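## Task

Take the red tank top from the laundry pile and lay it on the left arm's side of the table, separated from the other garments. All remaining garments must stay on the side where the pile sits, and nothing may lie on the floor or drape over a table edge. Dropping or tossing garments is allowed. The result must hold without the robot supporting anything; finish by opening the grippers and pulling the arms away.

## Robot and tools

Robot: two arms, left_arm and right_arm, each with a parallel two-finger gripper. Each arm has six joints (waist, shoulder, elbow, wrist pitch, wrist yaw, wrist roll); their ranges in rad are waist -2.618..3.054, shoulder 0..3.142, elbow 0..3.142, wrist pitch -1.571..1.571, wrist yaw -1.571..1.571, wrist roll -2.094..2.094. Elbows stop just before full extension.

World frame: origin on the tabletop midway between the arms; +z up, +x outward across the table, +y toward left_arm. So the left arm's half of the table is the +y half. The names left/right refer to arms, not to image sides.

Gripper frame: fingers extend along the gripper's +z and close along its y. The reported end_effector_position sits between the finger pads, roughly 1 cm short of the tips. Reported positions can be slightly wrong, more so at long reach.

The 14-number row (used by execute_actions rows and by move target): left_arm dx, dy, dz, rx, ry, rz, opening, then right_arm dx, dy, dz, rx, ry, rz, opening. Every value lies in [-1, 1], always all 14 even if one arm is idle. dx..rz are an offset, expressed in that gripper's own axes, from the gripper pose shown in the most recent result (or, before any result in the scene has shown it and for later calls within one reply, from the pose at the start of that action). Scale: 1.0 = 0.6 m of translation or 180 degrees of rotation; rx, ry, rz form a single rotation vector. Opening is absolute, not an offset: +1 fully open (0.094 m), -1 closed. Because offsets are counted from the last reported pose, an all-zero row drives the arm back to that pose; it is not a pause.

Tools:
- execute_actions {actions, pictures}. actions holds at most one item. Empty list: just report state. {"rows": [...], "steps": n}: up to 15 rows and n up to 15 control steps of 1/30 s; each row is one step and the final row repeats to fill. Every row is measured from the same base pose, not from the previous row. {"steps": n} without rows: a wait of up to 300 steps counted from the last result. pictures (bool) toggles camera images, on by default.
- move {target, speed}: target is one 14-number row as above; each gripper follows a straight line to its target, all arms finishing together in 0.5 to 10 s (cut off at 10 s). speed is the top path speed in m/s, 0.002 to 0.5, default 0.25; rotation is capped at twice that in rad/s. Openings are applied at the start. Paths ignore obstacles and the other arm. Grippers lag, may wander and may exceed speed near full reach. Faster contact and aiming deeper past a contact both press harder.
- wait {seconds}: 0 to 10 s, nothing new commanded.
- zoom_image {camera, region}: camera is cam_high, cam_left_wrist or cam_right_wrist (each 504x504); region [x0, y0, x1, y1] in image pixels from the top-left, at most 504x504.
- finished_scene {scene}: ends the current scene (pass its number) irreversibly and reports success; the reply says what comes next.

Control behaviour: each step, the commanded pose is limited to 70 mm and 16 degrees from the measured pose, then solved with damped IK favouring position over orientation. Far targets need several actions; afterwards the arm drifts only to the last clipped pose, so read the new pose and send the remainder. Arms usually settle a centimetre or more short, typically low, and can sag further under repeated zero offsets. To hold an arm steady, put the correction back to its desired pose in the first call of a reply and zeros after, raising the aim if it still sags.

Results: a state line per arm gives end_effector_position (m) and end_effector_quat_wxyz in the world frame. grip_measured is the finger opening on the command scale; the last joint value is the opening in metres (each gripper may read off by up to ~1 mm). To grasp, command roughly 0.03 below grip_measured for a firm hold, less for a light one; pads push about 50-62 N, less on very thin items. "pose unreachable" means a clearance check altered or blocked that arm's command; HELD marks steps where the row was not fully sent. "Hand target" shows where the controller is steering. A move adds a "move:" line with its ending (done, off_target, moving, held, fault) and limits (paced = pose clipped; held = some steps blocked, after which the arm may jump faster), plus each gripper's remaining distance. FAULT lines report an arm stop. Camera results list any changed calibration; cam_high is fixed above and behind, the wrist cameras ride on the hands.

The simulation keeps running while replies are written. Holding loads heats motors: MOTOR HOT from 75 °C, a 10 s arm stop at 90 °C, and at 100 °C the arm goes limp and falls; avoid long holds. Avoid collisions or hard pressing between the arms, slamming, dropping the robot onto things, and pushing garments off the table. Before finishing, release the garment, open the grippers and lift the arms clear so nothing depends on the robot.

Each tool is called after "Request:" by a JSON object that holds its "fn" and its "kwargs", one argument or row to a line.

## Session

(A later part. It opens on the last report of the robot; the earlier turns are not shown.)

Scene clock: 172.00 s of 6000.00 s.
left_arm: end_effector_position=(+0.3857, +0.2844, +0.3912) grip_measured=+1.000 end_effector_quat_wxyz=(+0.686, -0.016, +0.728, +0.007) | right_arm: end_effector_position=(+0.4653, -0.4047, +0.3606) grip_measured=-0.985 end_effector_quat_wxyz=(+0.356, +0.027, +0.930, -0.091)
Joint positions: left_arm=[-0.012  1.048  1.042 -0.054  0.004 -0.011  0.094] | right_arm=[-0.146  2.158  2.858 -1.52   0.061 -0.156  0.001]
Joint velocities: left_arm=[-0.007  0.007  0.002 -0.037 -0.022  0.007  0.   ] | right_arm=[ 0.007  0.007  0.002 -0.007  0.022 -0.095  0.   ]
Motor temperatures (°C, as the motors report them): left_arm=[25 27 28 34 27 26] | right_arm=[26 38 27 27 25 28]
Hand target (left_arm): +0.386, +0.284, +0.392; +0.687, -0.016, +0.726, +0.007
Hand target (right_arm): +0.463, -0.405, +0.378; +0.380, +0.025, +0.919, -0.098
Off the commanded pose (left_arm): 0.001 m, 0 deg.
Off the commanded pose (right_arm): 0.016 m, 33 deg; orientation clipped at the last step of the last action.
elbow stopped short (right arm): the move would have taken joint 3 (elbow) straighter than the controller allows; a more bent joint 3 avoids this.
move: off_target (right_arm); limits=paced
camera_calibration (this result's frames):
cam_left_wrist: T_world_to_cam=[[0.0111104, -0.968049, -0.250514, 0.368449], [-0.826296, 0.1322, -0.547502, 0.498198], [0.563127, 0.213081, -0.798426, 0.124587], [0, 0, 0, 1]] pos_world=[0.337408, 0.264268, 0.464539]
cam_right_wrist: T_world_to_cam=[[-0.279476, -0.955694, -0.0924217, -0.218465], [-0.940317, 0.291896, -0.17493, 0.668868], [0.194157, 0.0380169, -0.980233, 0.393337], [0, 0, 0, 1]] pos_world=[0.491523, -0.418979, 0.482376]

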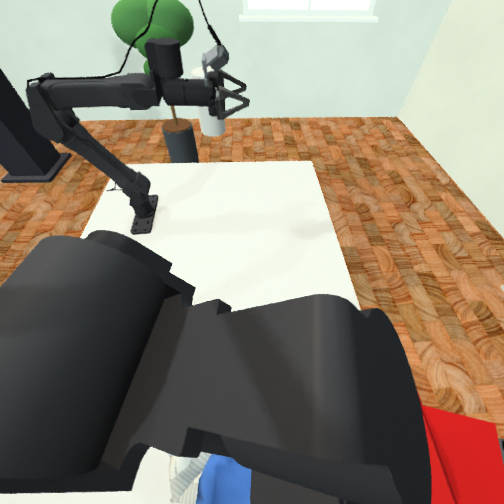

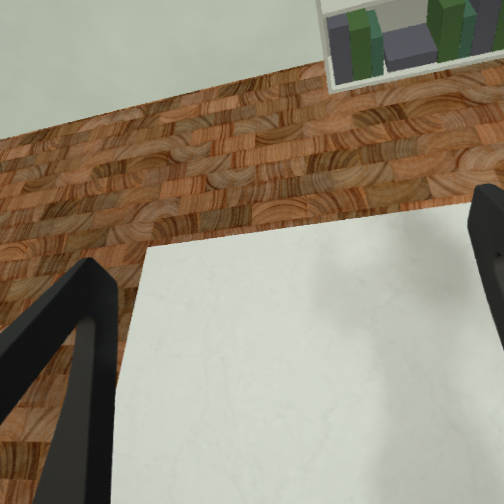

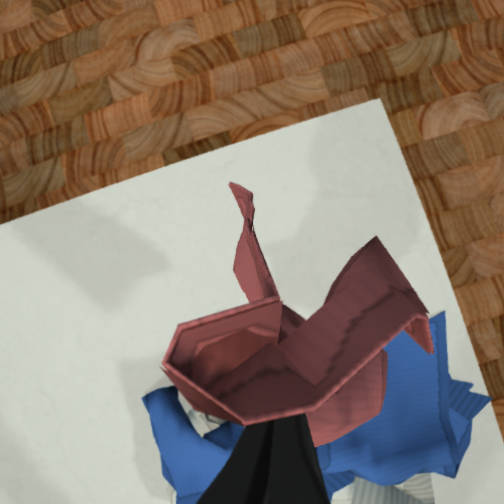

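Request:
{"fn": "move", "kwargs": {
  "target": [0.1075, -0.2213, -0.0438, 0.5, 0, 0, 1, 0.044, 0.625, -0.327, 0, 0, 0, -1],
  "speed": 0.2
}}

Scene clock: 214.50 s of 6000.00 s.
left_arm: end_effector_position=(+0.3610, +0.1537, +0.3197) grip_measured=+1.000 end_effector_quat_wxyz=(+0.516, +0.418, +0.571, -0.482) | right_arm: end_effector_position=(+0.3582, +0.0025, +0.4280) grip_measured=-0.985 end_effector_quat_wxyz=(+0.523, -0.040, +0.851, +0.026)
Joint positions: left_arm=[0.127 1.541 1.115 0.203 1.559 0.104 0.094] | right_arm=[ 0.991  2.125  2.854 -1.382  0.735  0.476  0.001]
Joint velocities: left_arm=[ 0.002 -0.002  0.002  0.022  0.037  0.037  0.   ] | right_arm=[ 0.007  0.002  0.012 -0.081  0.037 -0.022  0.001]
Motor temperatures (°C, as the motors report them): left_arm=[25 27 28 35 27 26] | right_arm=[26 36 27 31 25 28]
Hand target (left_arm): +0.360, +0.151, +0.330; +0.523, +0.438, +0.555, -0.476
Hand target (right_arm): +0.360, +0.003, +0.434; +0.535, -0.032, +0.844, +0.027
Off the commanded pose (left_arm): 0.011 m, 9 deg.
Off the commanded pose (right_arm): 0.003 m, 26 deg; orientation clipped at the last step of the last action.
elbow stopped short (right arm): the move would have taken joint 3 (elbow) straighter than the controller allows; a more bent joint 3 avoids this.
joint sent to its limit (left arm) — the command would take joint 5 (wrist yaw) past its upper limit, so that joint was sent only as far as its limit.
After step 1141, the last 269 steps of your reply time or wait did not run and took no scene time. You can wait again.
move: off_target (left_arm, right_arm); limits=paced
camera_calibration (this result's frames):
cam_left_wrist: T_world_to_cam=[[-0.973187, -0.178668, -0.144865, 0.424534], [-0.0551125, 0.792575, -0.607278, 0.0952185], [0.223317, -0.583011, -0.781171, 0.348803], [0, 0, 0, 1]] pos_world=[0.340505, 0.203739, 0.391799]
cam_right_wrist: T_world_to_cam=[[0.020964, -0.958601, -0.283979, 0.121382], [-0.868746, 0.123112, -0.479712, 0.566329], [0.494814, 0.256762, -0.8302, 0.292365], [0, 0, 0, 1]] pos_world=[0.344786, -0.0284336, 0.548867]

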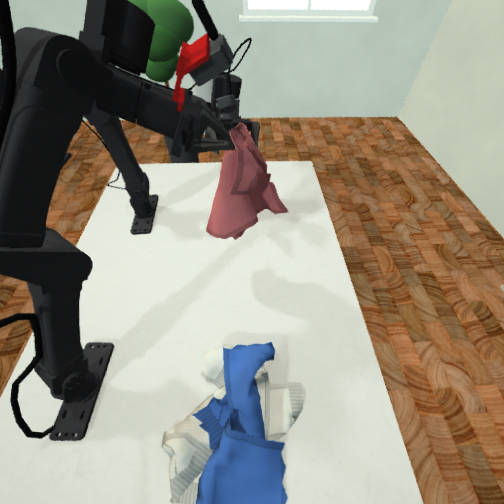

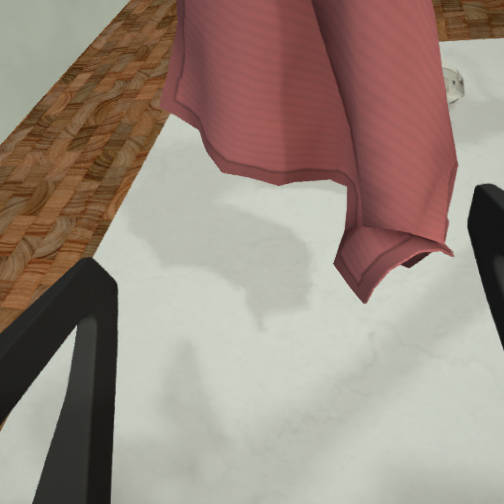

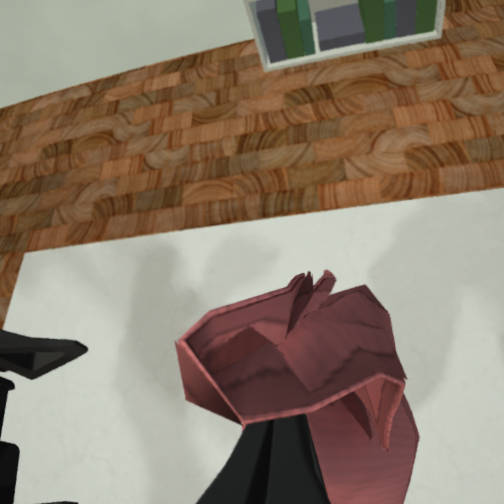

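Request:
{"fn": "move", "kwargs": {
  "target": [-0.1024, -0.0645, 0.2455, 0, 0, 0, 1, 0, 0, 0, 0, 0, 0, -1],
  "speed": 0.12
}}

Scene clock: 246.13 s of 6000.00 s.
left_arm: end_effector_position=(+0.3558, +0.0040, +0.3683) grip_measured=+1.000 end_effector_quat_wxyz=(+0.503, +0.417, +0.581, -0.485) | right_arm: end_effector_position=(+0.3582, +0.0030, +0.4282) grip_measured=-0.985 end_effector_quat_wxyz=(+0.523, -0.040, +0.851, +0.027)
Joint positions: left_arm=[-0.329  1.532  1.267  0.213  1.11  -0.098  0.094] | right_arm=[ 0.991  2.125  2.854 -1.38   0.732  0.476  0.001]
Joint velocities: left_arm=[-0.007  0.022 -0.002  0.007 -0.022 -0.066  0.   ] | right_arm=[-0.002  0.002  0.002  0.007  0.007 -0.007  0.001]
Motor temperatures (°C, as the motors report them): left_arm=[25 28 29 33 27 26] | right_arm=[26 34 27 32 25 28]
Hand target (left_arm): +0.357, +0.003, +0.382; +0.515, +0.420, +0.573, -0.480
Hand target (right_arm): +0.358, +0.002, +0.428; +0.523, -0.040, +0.851, +0.026
Off the commanded pose (left_arm): 0.017 m, 2 deg.
Off the commanded pose (right_arm): 0.001 m, 0 deg.
move: off_target (left_arm)
camera_calibration (this result's frames):
cam_left_wrist: T_world_to_cam=[[-0.978183, -0.169944, -0.119488, 0.3922], [-0.0669868, 0.802461, -0.592932, 0.241896], [0.19665, -0.571992, -0.796338, 0.315673], [0, 0, 0, 1]] pos_world=[0.33777, 0.0531022, 0.441673]
cam_right_wrist: T_world_to_cam=[[0.0227043, -0.957889, -0.28624, 0.122286], [-0.868975, 0.122663, -0.479412, 0.566301], [0.494334, 0.25962, -0.829597, 0.292239], [0, 0, 0, 1]] pos_world=[0.344862, -0.0281989, 0.548935]

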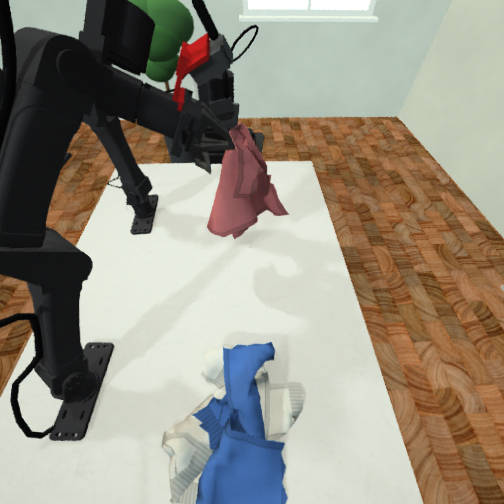

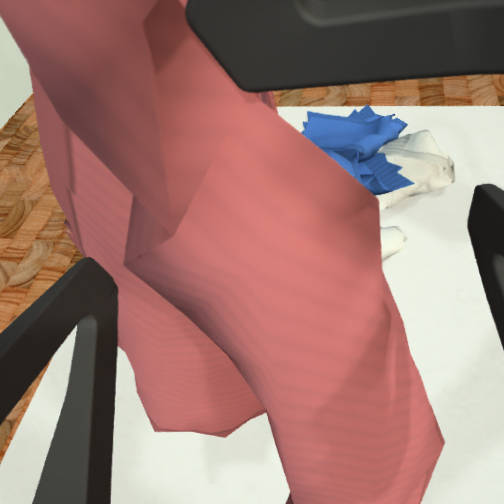

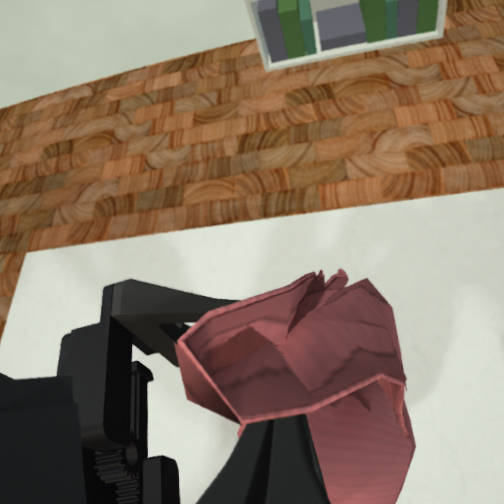

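Request:
{"fn": "move", "kwargs": {
  "target": [0, 0, 0, 0, 0, 0, -1, 0, 0, 0, 0, 0, 0, -1],
  "speed": 0.1
}}

Scene clock: 250.07 s of 6000.00 s.
left_arm: end_effector_position=(+0.3560, +0.0041, +0.3678) grip_measured=-0.962 end_effector_quat_wxyz=(+0.502, +0.416, +0.582, -0.485) | right_arm: end_effector_position=(+0.3580, +0.0034, +0.4280) grip_measured=-0.985 end_effector_quat_wxyz=(+0.523, -0.041, +0.851, +0.028)
Joint positions: left_arm=[-0.329  1.532  1.267  0.209  1.109 -0.098  0.002] | right_arm=[ 0.991  2.125  2.854 -1.38   0.73   0.476  0.001]
Joint velocities: left_arm=[ 0.002 -0.012  0.002 -0.037 -0.007 -0.066  0.002] | right_arm=[ 0.002  0.007 -0.012 -0.051  0.022  0.007 -0.001]
Motor temperatures (°C, as the motors report them): left_arm=[25 28 29 33 27 26] | right_arm=[26 34 27 33 25 28]
Hand target (left_arm): +0.356, +0.004, +0.368; +0.503, +0.417, +0.581, -0.485
Hand target (right_arm): +0.358, +0.003, +0.428; +0.523, -0.040, +0.851, +0.027
Off the commanded pose (left_arm): 0.001 m, 0 deg.
Off the commanded pose (right_arm): 0.000 m, 0 deg.
move: done
camera_calibration (this result's frames):
cam_left_wrist: T_world_to_cam=[[-0.978375, -0.170943, -0.116448, 0.391269], [-0.0698488, 0.80298, -0.591899, 0.242198], [0.194687, -0.570965, -0.797556, 0.316391], [0, 0, 0, 1]] pos_world=[0.338128, 0.0530524, 0.441259]
cam_right_wrist: T_world_to_cam=[[0.0243624, -0.957568, -0.287177, 0.122435], [-0.869863, 0.121269, -0.478155, 0.565822], [0.492691, 0.261454, -0.829998, 0.292795], [0, 0, 0, 1]] pos_world=[0.344947, -0.0279289, 0.54873]

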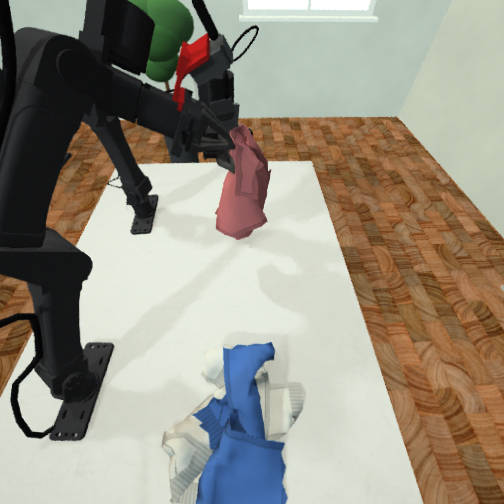

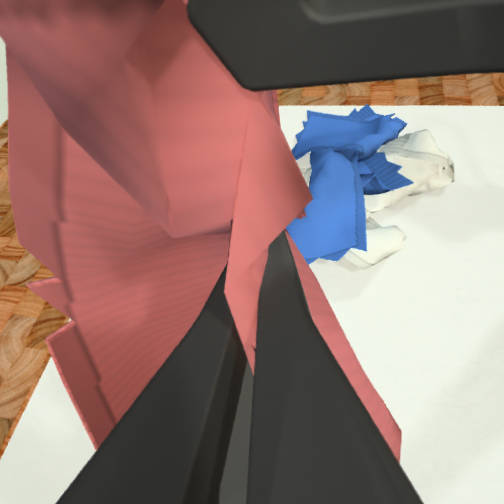

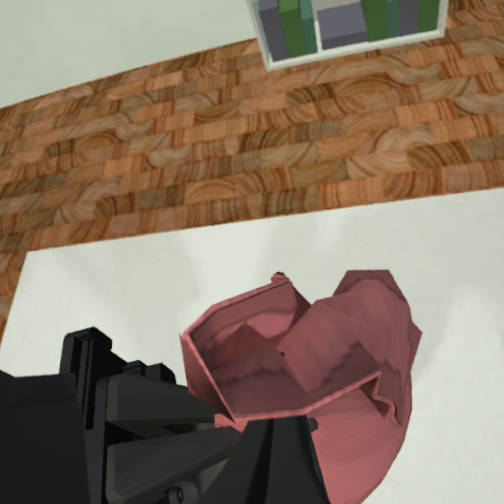

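Request:
{"fn": "move", "kwargs": {
  "target": [0, 0, 0, 0, 0, 0, -1, 0, 0, 0, 0, 0, 0, 1],
  "speed": 0.1
}}

Request:
{"fn": "move", "kwargs": {
  "target": [0.1604, 0.2204, -0.4608, -0.5, 0, 0, -1, 0.053, -0.505, -0.007, 0, -0.15, 0, 1],
  "speed": 0.25
}}

Scene clock: 274.67 s of 6000.00 s.
left_arm: end_effector_position=(+0.3612, +0.0105, +0.3672) grip_measured=-0.962 end_effector_quat_wxyz=(+0.505, +0.409, +0.588, -0.481) | right_arm: end_effector_position=(+0.3623, -0.0089, +0.4288) grip_measured=+1.000 end_effector_quat_wxyz=(+0.526, -0.029, +0.850, +0.008)
Joint positions: left_arm=[-0.311  1.532  1.267  0.206  1.106 -0.101  0.002] | right_arm=[ 0.977  2.123  2.854 -1.396  0.764  0.479  0.094]
Joint velocities: left_arm=[-0.007 -0.002 -0.007  0.022 -0.037 -0.007  0.   ] | right_arm=[ 0.007  0.002  0.002 -0.051 -0.007  0.022  0.   ]
Motor temperatures (°C, as the motors report them): left_arm=[25 28 29 33 27 26] | right_arm=[26 35 27 33 25 28]
Hand target (left_arm): +0.356, +0.004, +0.368; +0.502, +0.416, +0.582, -0.485
Hand target (right_arm): +0.358, +0.003, +0.428; +0.523, -0.041, +0.851, +0.028
Off the commanded pose (left_arm): 0.008 m, 1 deg.
Off the commanded pose (right_arm): 0.013 m, 3 deg.
move: off_target (right_arm)
camera_calibration (this result's frames):
cam_left_wrist: T_world_to_cam=[[-0.97523, -0.191435, -0.110808, 0.394422], [-0.0902126, 0.801638, -0.590964, 0.244078], [0.201959, -0.56633, -0.799052, 0.316507], [0, 0, 0, 1]] pos_world=[0.34275, 0.0590909, 0.440851]
cam_right_wrist: T_world_to_cam=[[-0.0138453, -0.963499, -0.267355, 0.116001], [-0.860232, 0.147779, -0.488019, 0.572409], [0.509715, 0.22323, -0.830878, 0.288457], [0, 0, 0, 1]] pos_world=[0.34698, -0.0372153, 0.550033]

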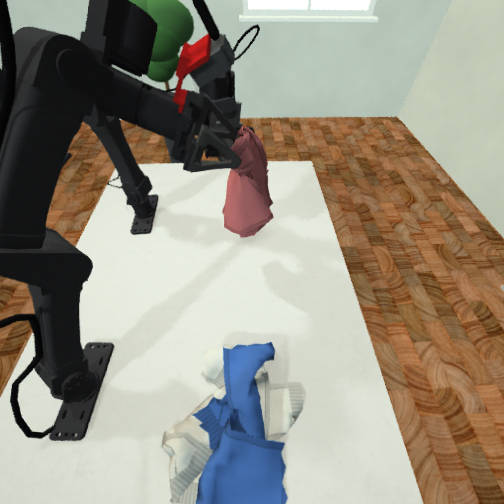

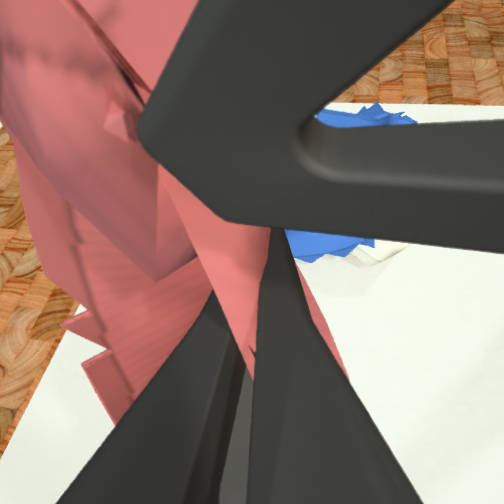

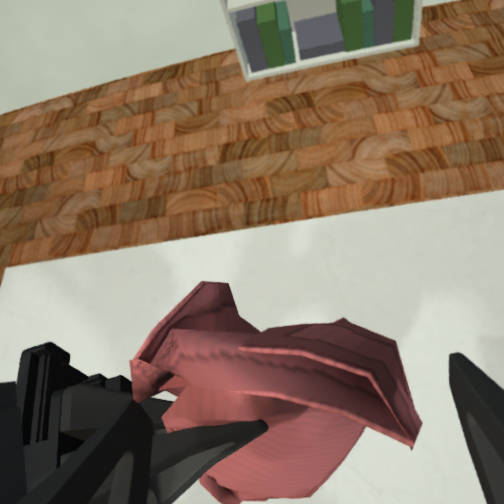

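Scene clock: 278.50 s of 6000.00 s.
left_arm: end_effector_position=(+0.4194, +0.3015, +0.2536) grip_measured=-0.962 end_effector_quat_wxyz=(+0.641, -0.068, +0.762, +0.062) | right_arm: end_effector_position=(+0.3674, -0.3152, +0.4081) grip_measured=+1.000 end_effector_quat_wxyz=(+0.703, -0.029, +0.710, +0.009)
Joint positions: left_arm=[-0.058  1.227  0.702  0.351 -0.192 -0.027  0.002] | right_arm=[-0.069  1.034  1.056 -0.033 -0.167 -0.03   0.094]
Joint velocities: left_arm=[ 0.007  0.002 -0.007  0.125 -0.007 -0.037  0.001] | right_arm=[ 0.017 -0.027  0.017 -0.022 -0.066  0.022  0.   ]
Motor temperatures (°C, as the motors report them): left_arm=[25 28 29 34 27 26] | right_arm=[26 34 27 33 25 28]
Hand target (left_arm): +0.420, +0.307, +0.259; +0.650, -0.073, +0.753, +0.071
Hand target (right_arm): +0.360, -0.316, +0.415; +0.713, -0.032, +0.701, +0.007
Off the commanded pose (left_arm): 0.008 m, 2 deg.
Off the commanded pose (right_arm): 0.006 m, 1 deg.
move: done
camera_calibration (this result's frames):
cam_left_wrist: T_world_to_cam=[[0.127673, -0.95615, -0.263586, 0.300965], [-0.893156, 0.00471514, -0.449721, 0.490127], [0.431244, 0.292841, -0.853389, 0.0373063], [0, 0, 0, 1]] pos_world=[0.383247, 0.274532, 0.331588]
cam_right_wrist: T_world_to_cam=[[0.11313, -0.959637, -0.257484, -0.234034], [-0.563065, 0.151596, -0.812389, 0.636347], [0.818633, 0.236886, -0.523188, 0.102291], [0, 0, 0, 1]] pos_world=[0.301042, -0.345287, 0.510219]

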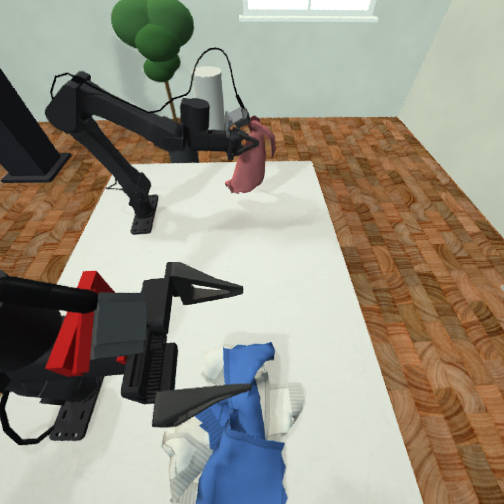

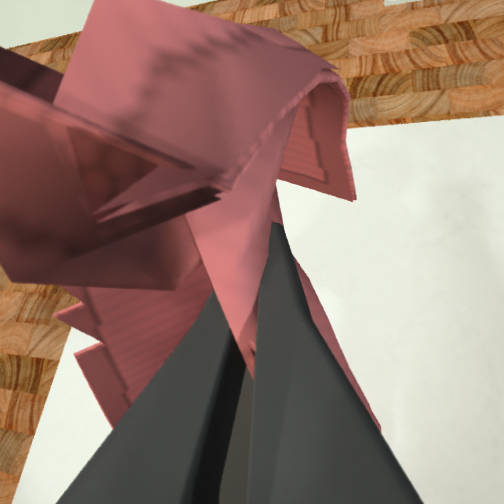

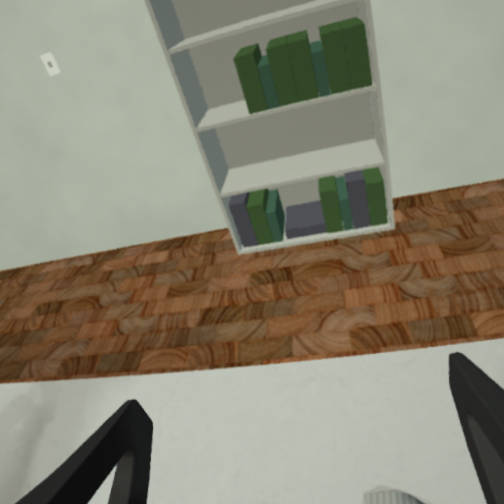

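Request:
{"fn": "move", "kwargs": {
  "target": [0.2463, -0.0018, 0.0426, 0, 0, 0, -1, 0, 0, 0, 0, 0, 0, 1],
  "speed": 0.2
}}

Request:
{"fn": "move", "kwargs": {
  "target": [0, 0, 0, 0, 0, 0, 1, 0, 0, 0, 0, 0, 0, 1],
  "speed": 0.1
}}

Request:
{"fn": "move", "kwargs": {
  "target": [-0.4, 0, -0.1, 0, 0, 0, 1, 0, 0, 0, 0, 0, 0, 1],
  "speed": 0.2
}}

Scene clock: 292.00 s of 6000.00 s.
left_arm: end_effector_position=(+0.4205, +0.3017, +0.1005) grip_measured=-0.962 end_effector_quat_wxyz=(+0.632, -0.068, +0.769, +0.063) | right_arm: end_effector_position=(+0.3674, -0.3149, +0.4084) grip_measured=+1.000 end_effector_quat_wxyz=(+0.704, -0.030, +0.710, +0.010)
Joint positions: left_arm=[-0.058  1.762  0.381  1.184 -0.193 -0.026  0.002] | right_arm=[-0.069  1.034  1.056 -0.032 -0.169 -0.03   0.094]
Joint velocities: left_arm=[-0.017  0.012  0.002 -0.022 -0.007 -0.022 -0.001] | right_arm=[ 0.012 -0.002  0.002  0.037 -0.022 -0.051  0.   ]
Motor temperatures (°C, as the motors report them): left_arm=[25 28 29 36 27 26] | right_arm=[26 33 27 35 25 28]
Hand target (left_arm): +0.420, +0.303, +0.104; +0.641, -0.068, +0.762, +0.062
Hand target (right_arm): +0.367, -0.315, +0.408; +0.703, -0.029, +0.710, +0.009
Off the commanded pose (left_arm): 0.003 m, 1 deg.
Off the commanded pose (right_arm): 0.000 m, 0 deg.
move: done
camera_calibration (this result's frames):
cam_left_wrist: T_world_to_cam=[[0.122691, -0.955812, -0.267151, 0.263005], [-0.903085, 0.00410703, -0.429443, 0.424582], [0.411564, 0.293949, -0.862675, -0.0849982], [0, 0, 0, 1]] pos_world=[0.386147, 0.274625, 0.17927]
cam_right_wrist: T_world_to_cam=[[0.115253, -0.959448, -0.257249, -0.234451], [-0.562427, 0.150435, -0.813047, 0.636184], [0.818775, 0.23839, -0.522281, 0.102422], [0, 0, 0, 1]] pos_world=[0.300968, -0.345064, 0.510428]

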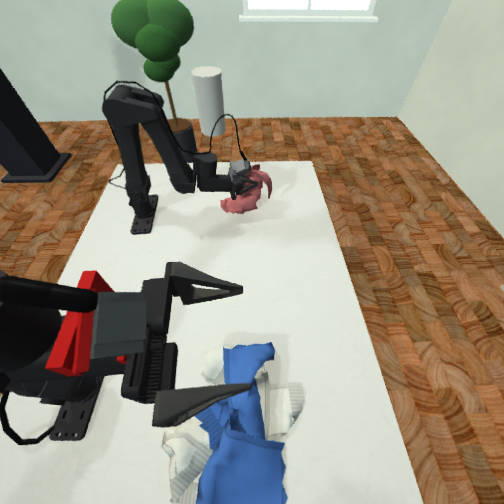

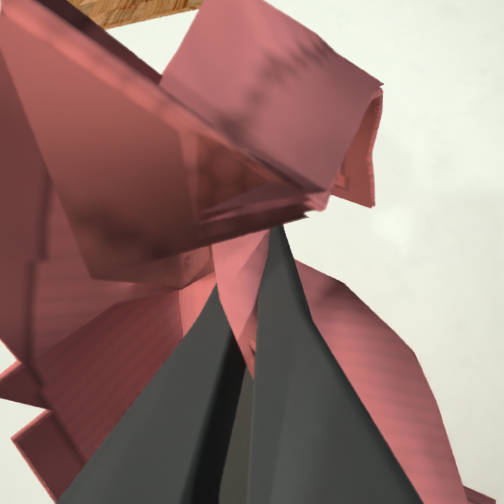

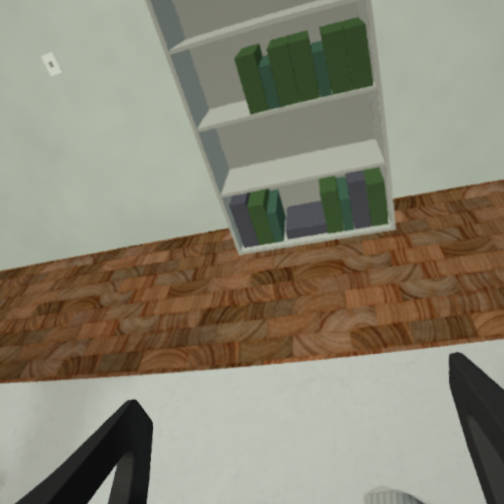

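Scene clock: 292.50 s of 6000.00 s.
left_arm: end_effector_position=(+0.4203, +0.3017, +0.0995) grip_measured=+1.000 end_effector_quat_wxyz=(+0.631, -0.068, +0.770, +0.064) | right_arm: end_effector_position=(+0.3674, -0.3149, +0.4084) grip_measured=+1.000 end_effector_quat_wxyz=(+0.704, -0.030, +0.710, +0.010)
Joint positions: left_arm=[-0.058  1.762  0.381  1.18  -0.193 -0.026  0.094] | right_arm=[-0.069  1.034  1.056 -0.032 -0.169 -0.03   0.094]
Joint velocities: left_arm=[ 0.002 -0.012 -0.002 -0.022 -0.081  0.022  0.   ] | right_arm=[-0.002  0.002  0.012 -0.095 -0.037  0.007  0.   ]
Motor temperatures (°C, as the motors report them): left_arm=[25 28 29 36 27 26] | right_arm=[26 33 27 35 25 28]
Hand target (left_arm): +0.421, +0.302, +0.100; +0.632, -0.068, +0.769, +0.063
Hand target (right_arm): +0.367, -0.315, +0.408; +0.704, -0.030, +0.710, +0.010
Off the commanded pose (left_arm): 0.001 m, 0 deg.
Off the commanded pose (right_arm): 0.000 m, 0 deg.
move: done
camera_calibration (this result's frames):
cam_left_wrist: T_world_to_cam=[[0.121671, -0.955803, -0.267649, 0.26326], [-0.904716, 0.00412105, -0.425995, 0.424359], [0.40827, 0.293978, -0.864229, -0.084183], [0, 0, 0, 1]] pos_world=[0.386262, 0.274624, 0.178482]
cam_right_wrist: T_world_to_cam=[[0.115253, -0.959448, -0.257249, -0.234451], [-0.562427, 0.150435, -0.813047, 0.636184], [0.818775, 0.23839, -0.522281, 0.102422], [0, 0, 0, 1]] pos_world=[0.300968, -0.345064, 0.510428]

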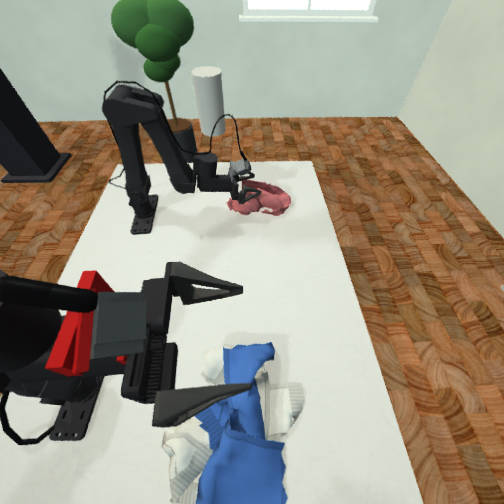

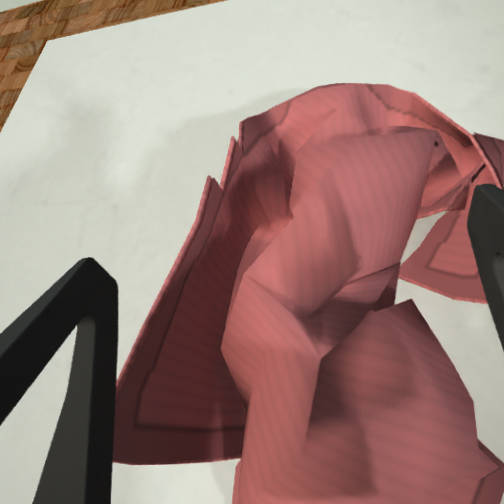

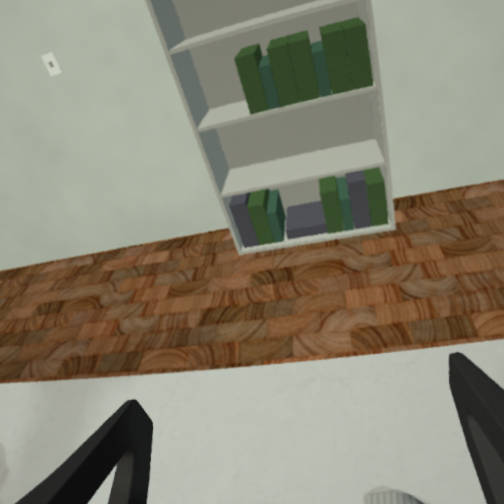

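Scene clock: 294.50 s of 6000.00 s.
left_arm: end_effector_position=(+0.4096, +0.2955, +0.3226) grip_measured=+1.000 end_effector_quat_wxyz=(+0.611, -0.063, +0.786, +0.066) | right_arm: end_effector_position=(+0.3674, -0.3149, +0.4084) grip_measured=+1.000 end_effector_quat_wxyz=(+0.704, -0.030, +0.710, +0.010)
Joint positions: left_arm=[-0.083  1.167  1.016 -0.103 -0.214 -0.026  0.094] | right_arm=[-0.069  1.034  1.056 -0.032 -0.169 -0.03   0.094]
Joint velocities: left_arm=[-0.002  0.002 -0.037 -0.037 -0.037 -0.022  0.   ] | right_arm=[-0.022 -0.007 -0.002 -0.007  0.037  0.022  0.   ]
Motor temperatures (°C, as the motors report them): left_arm=[25 28 29 36 27 26] | right_arm=[26 33 27 35 25 28]
Hand target (left_arm): +0.407, +0.294, +0.346; +0.631, -0.067, +0.770, +0.063
Hand target (right_arm): +0.367, -0.315, +0.408; +0.704, -0.030, +0.710, +0.010
Off the commanded pose (left_arm): 0.024 m, 3 deg.
Off the commanded pose (right_arm): 0.000 m, 0 deg.
move: off_target (left_arm)
camera_calibration (this result's frames):
cam_left_wrist: T_world_to_cam=[[0.103862, -0.954568, -0.279307, 0.32908], [-0.925808, 0.00983125, -0.377866, 0.501085], [0.363445, 0.29783, -0.882726, 0.137948], [0, 0, 0, 1]] pos_world=[0.379593, 0.268118, 0.403028]
cam_right_wrist: T_world_to_cam=[[0.115253, -0.959448, -0.257249, -0.234451], [-0.562427, 0.150435, -0.813047, 0.636184], [0.818775, 0.23839, -0.522281, 0.102422], [0, 0, 0, 1]] pos_world=[0.300968, -0.345064, 0.510428]

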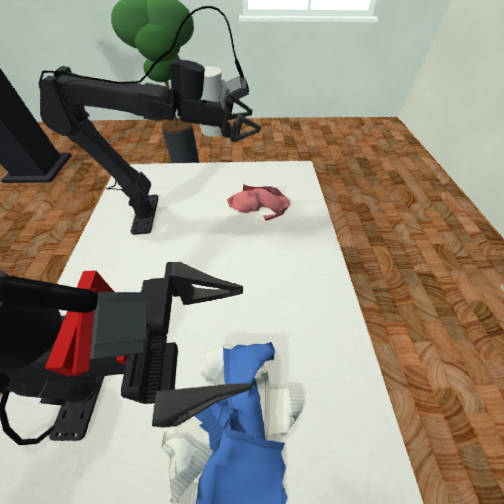

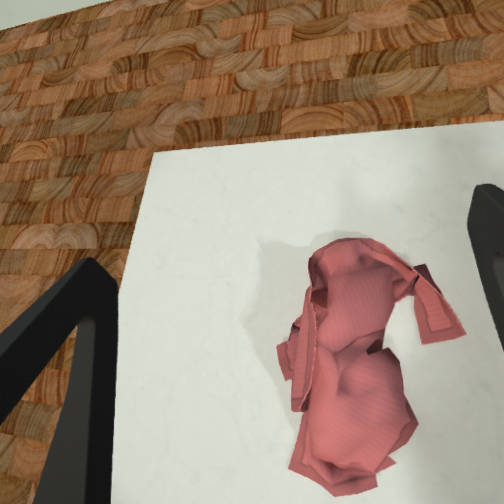

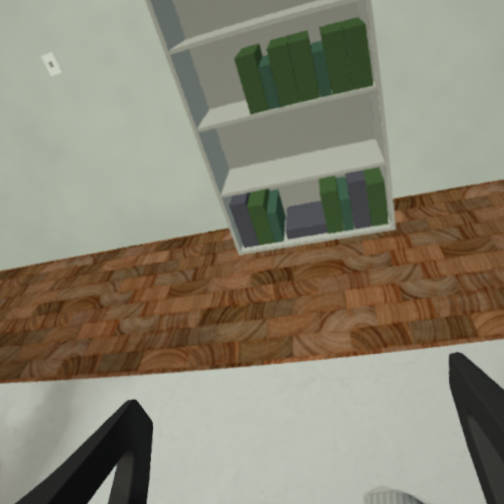

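Request:
{"fn": "move", "kwargs": {
  "target": [0, 0, 0, 0, 0, 0, 1, 0, 0, 0, 0, 0.4, 0, 1],
  "speed": 0.4
}}

Scene clock: 306.37 s of 6000.00 s.
left_arm: end_effector_position=(+0.4092, +0.2955, +0.3214) grip_measured=+1.000 end_effector_quat_wxyz=(+0.609, -0.062, +0.788, +0.067) | right_arm: end_effector_position=(+0.3713, -0.3165, +0.4018) grip_measured=+1.000 end_effector_quat_wxyz=(+0.364, -0.027, +0.931, -0.012)
Joint positions: left_arm=[-0.083  1.167  1.016 -0.108 -0.214 -0.026  0.094] | right_arm=[-0.008  1.745  2.459 -1.54  -0.033 -0.099  0.094]
Joint velocities: left_arm=[-0.012 -0.002 -0.002 -0.051  0.037 -0.037  0.   ] | right_arm=[ 0.027 -0.012 -0.012 -0.066  0.007  0.007  0.   ]
Motor temperatures (°C, as the motors report them): left_arm=[25 28 29 36 27 26] | right_arm=[26 32 28 36 25 28]
Hand target (left_arm): +0.410, +0.296, +0.323; +0.611, -0.063, +0.786, +0.066
Hand target (right_arm): +0.371, -0.315, +0.404; +0.365, -0.028, +0.930, -0.016
Off the commanded pose (left_arm): 0.001 m, 0 deg.
Off the commanded pose (right_arm): 0.008 m, 25 deg; orientation clipped at the last step of the last action.
joint sent to its limit (right arm) — the command would take joint 4 (wrist pitch) past its lower limit, so that joint was sent only as far as its limit.
After step 90, 6.93 s passed at rest.
move: off_target (right_arm); limits=paced
camera_calibration (this result's frames):
cam_left_wrist: T_world_to_cam=[[0.102476, -0.954522, -0.279976, 0.329563], [-0.927669, 0.00989343, -0.373271, 0.499623], [0.359066, 0.297977, -0.884467, 0.13933], [0, 0, 0, 1]] pos_world=[0.379684, 0.268115, 0.401998]
cam_right_wrist: T_world_to_cam=[[-0.124426, -0.972191, -0.198401, -0.176871], [-0.974776, 0.157108, -0.158524, 0.525531], [0.185286, 0.173672, -0.967216, 0.489642], [0, 0, 0, 1]] pos_world=[0.399544, -0.339554, 0.521807]

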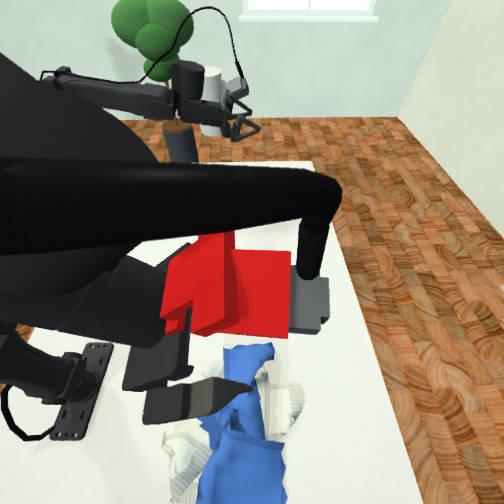

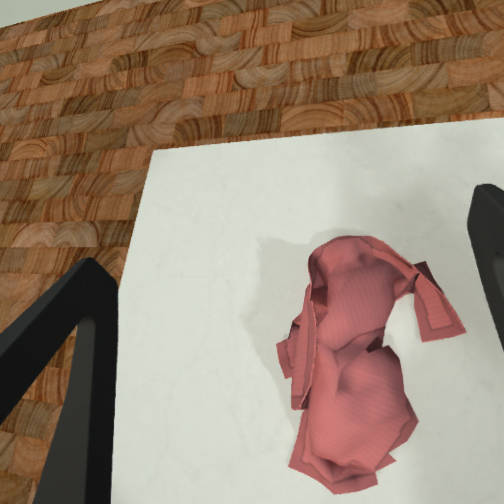

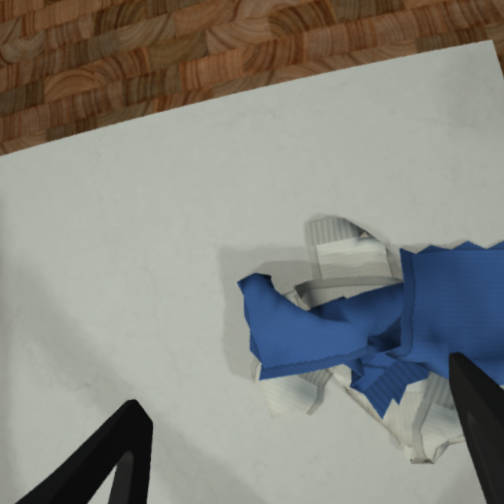

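Request:
{"fn": "move", "kwargs": {
  "target": [0, 0, 0, 0, 0, 0, 1, 0, -0.22, 0, 0, 0, 0, 1],
  "speed": 0.4
}}

Scene clock: 316.63 s of 6000.00 s.
left_arm: end_effector_position=(+0.4090, +0.2955, +0.3204) grip_measured=+1.000 end_effector_quat_wxyz=(+0.607, -0.062, +0.789, +0.067) | right_arm: end_effector_position=(+0.3760, -0.4545, +0.4001) grip_measured=+1.000 end_effector_quat_wxyz=(+0.387, -0.016, +0.921, -0.032)
Joint positions: left_arm=[-0.083  1.167  1.016 -0.112 -0.214 -0.026  0.094] | right_arm=[-0.466  1.885  2.605 -1.544 -0.313 -0.421  0.094]
Joint velocities: left_arm=[-0.022 -0.017  0.007 -0.081 -0.051 -0.022  0.   ] | right_arm=[-0.002  0.002  0.007 -0.022 -0.007 -0.081  0.   ]
Motor temperatures (°C, as the motors report them): left_arm=[25 28 29 36 27 26] | right_arm=[26 32 28 35 25 28]
Hand target (left_arm): +0.409, +0.296, +0.321; +0.609, -0.062, +0.788, +0.067
Hand target (right_arm): +0.376, -0.450, +0.406; +0.395, -0.025, +0.918, -0.029
Off the commanded pose (left_arm): 0.001 m, 0 deg.
Off the commanded pose (right_arm): 0.010 m, 4 deg.
joint sent to its limit (right arm) — the command would take joint 4 (wrist pitch) past its lower limit, so that joint was sent only as far as its limit.
After step 90, 6.20 s passed at rest.
move: off_target (right_arm)
camera_calibration (this result's frames):
cam_left_wrist: T_world_to_cam=[[0.1013, -0.954483, -0.280537, 0.32997], [-0.929227, 0.00994545, -0.369376, 0.498381], [0.355353, 0.298101, -0.885923, 0.140494], [0, 0, 0, 1]] pos_world=[0.379757, 0.268112, 0.401126]
cam_right_wrist: T_world_to_cam=[[-0.149258, -0.972502, -0.178779, -0.309351], [-0.959207, 0.186307, -0.212633, 0.580543], [0.240094, 0.139749, -0.960638, 0.472485], [0, 0, 0, 1]] pos_world=[0.397247, -0.475033, 0.522024]

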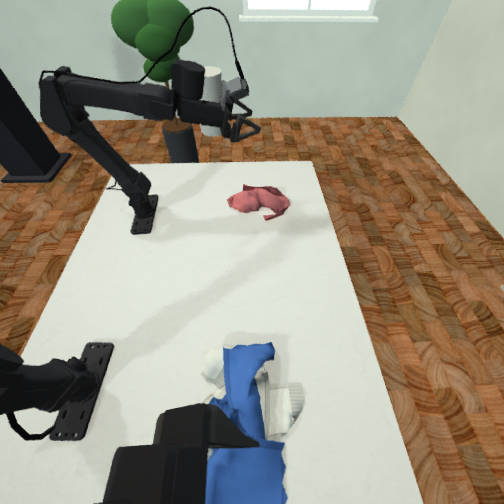

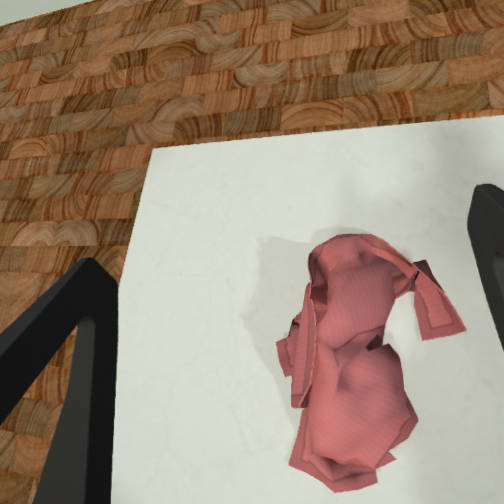

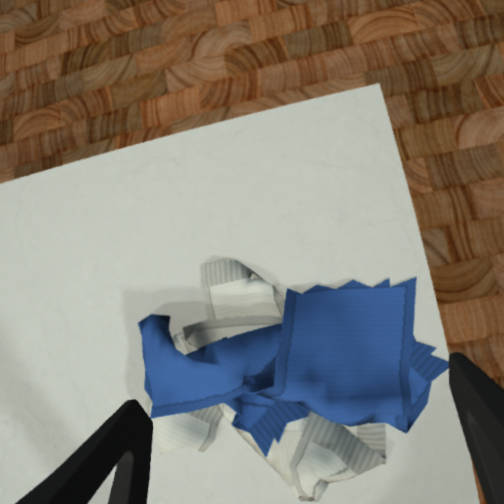

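Request:
{"fn": "zoom_image", "kwargs": {
  "camera": "cam_right_wrist",
  "region": [300, 220, 504, 424]
}}

Region (300, 220, 504, 424) of cam_right_wrist's 504x504 image, scaled by 2.471, with more detail than that image has.

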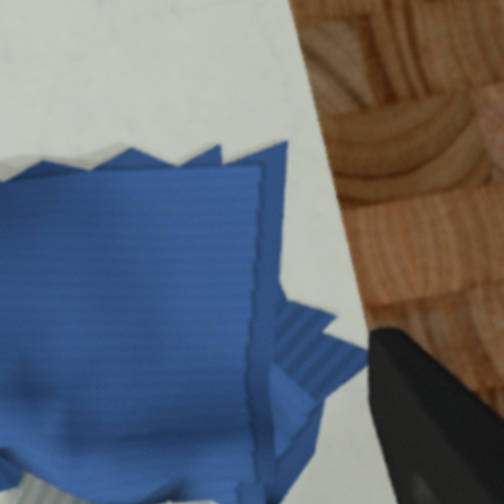

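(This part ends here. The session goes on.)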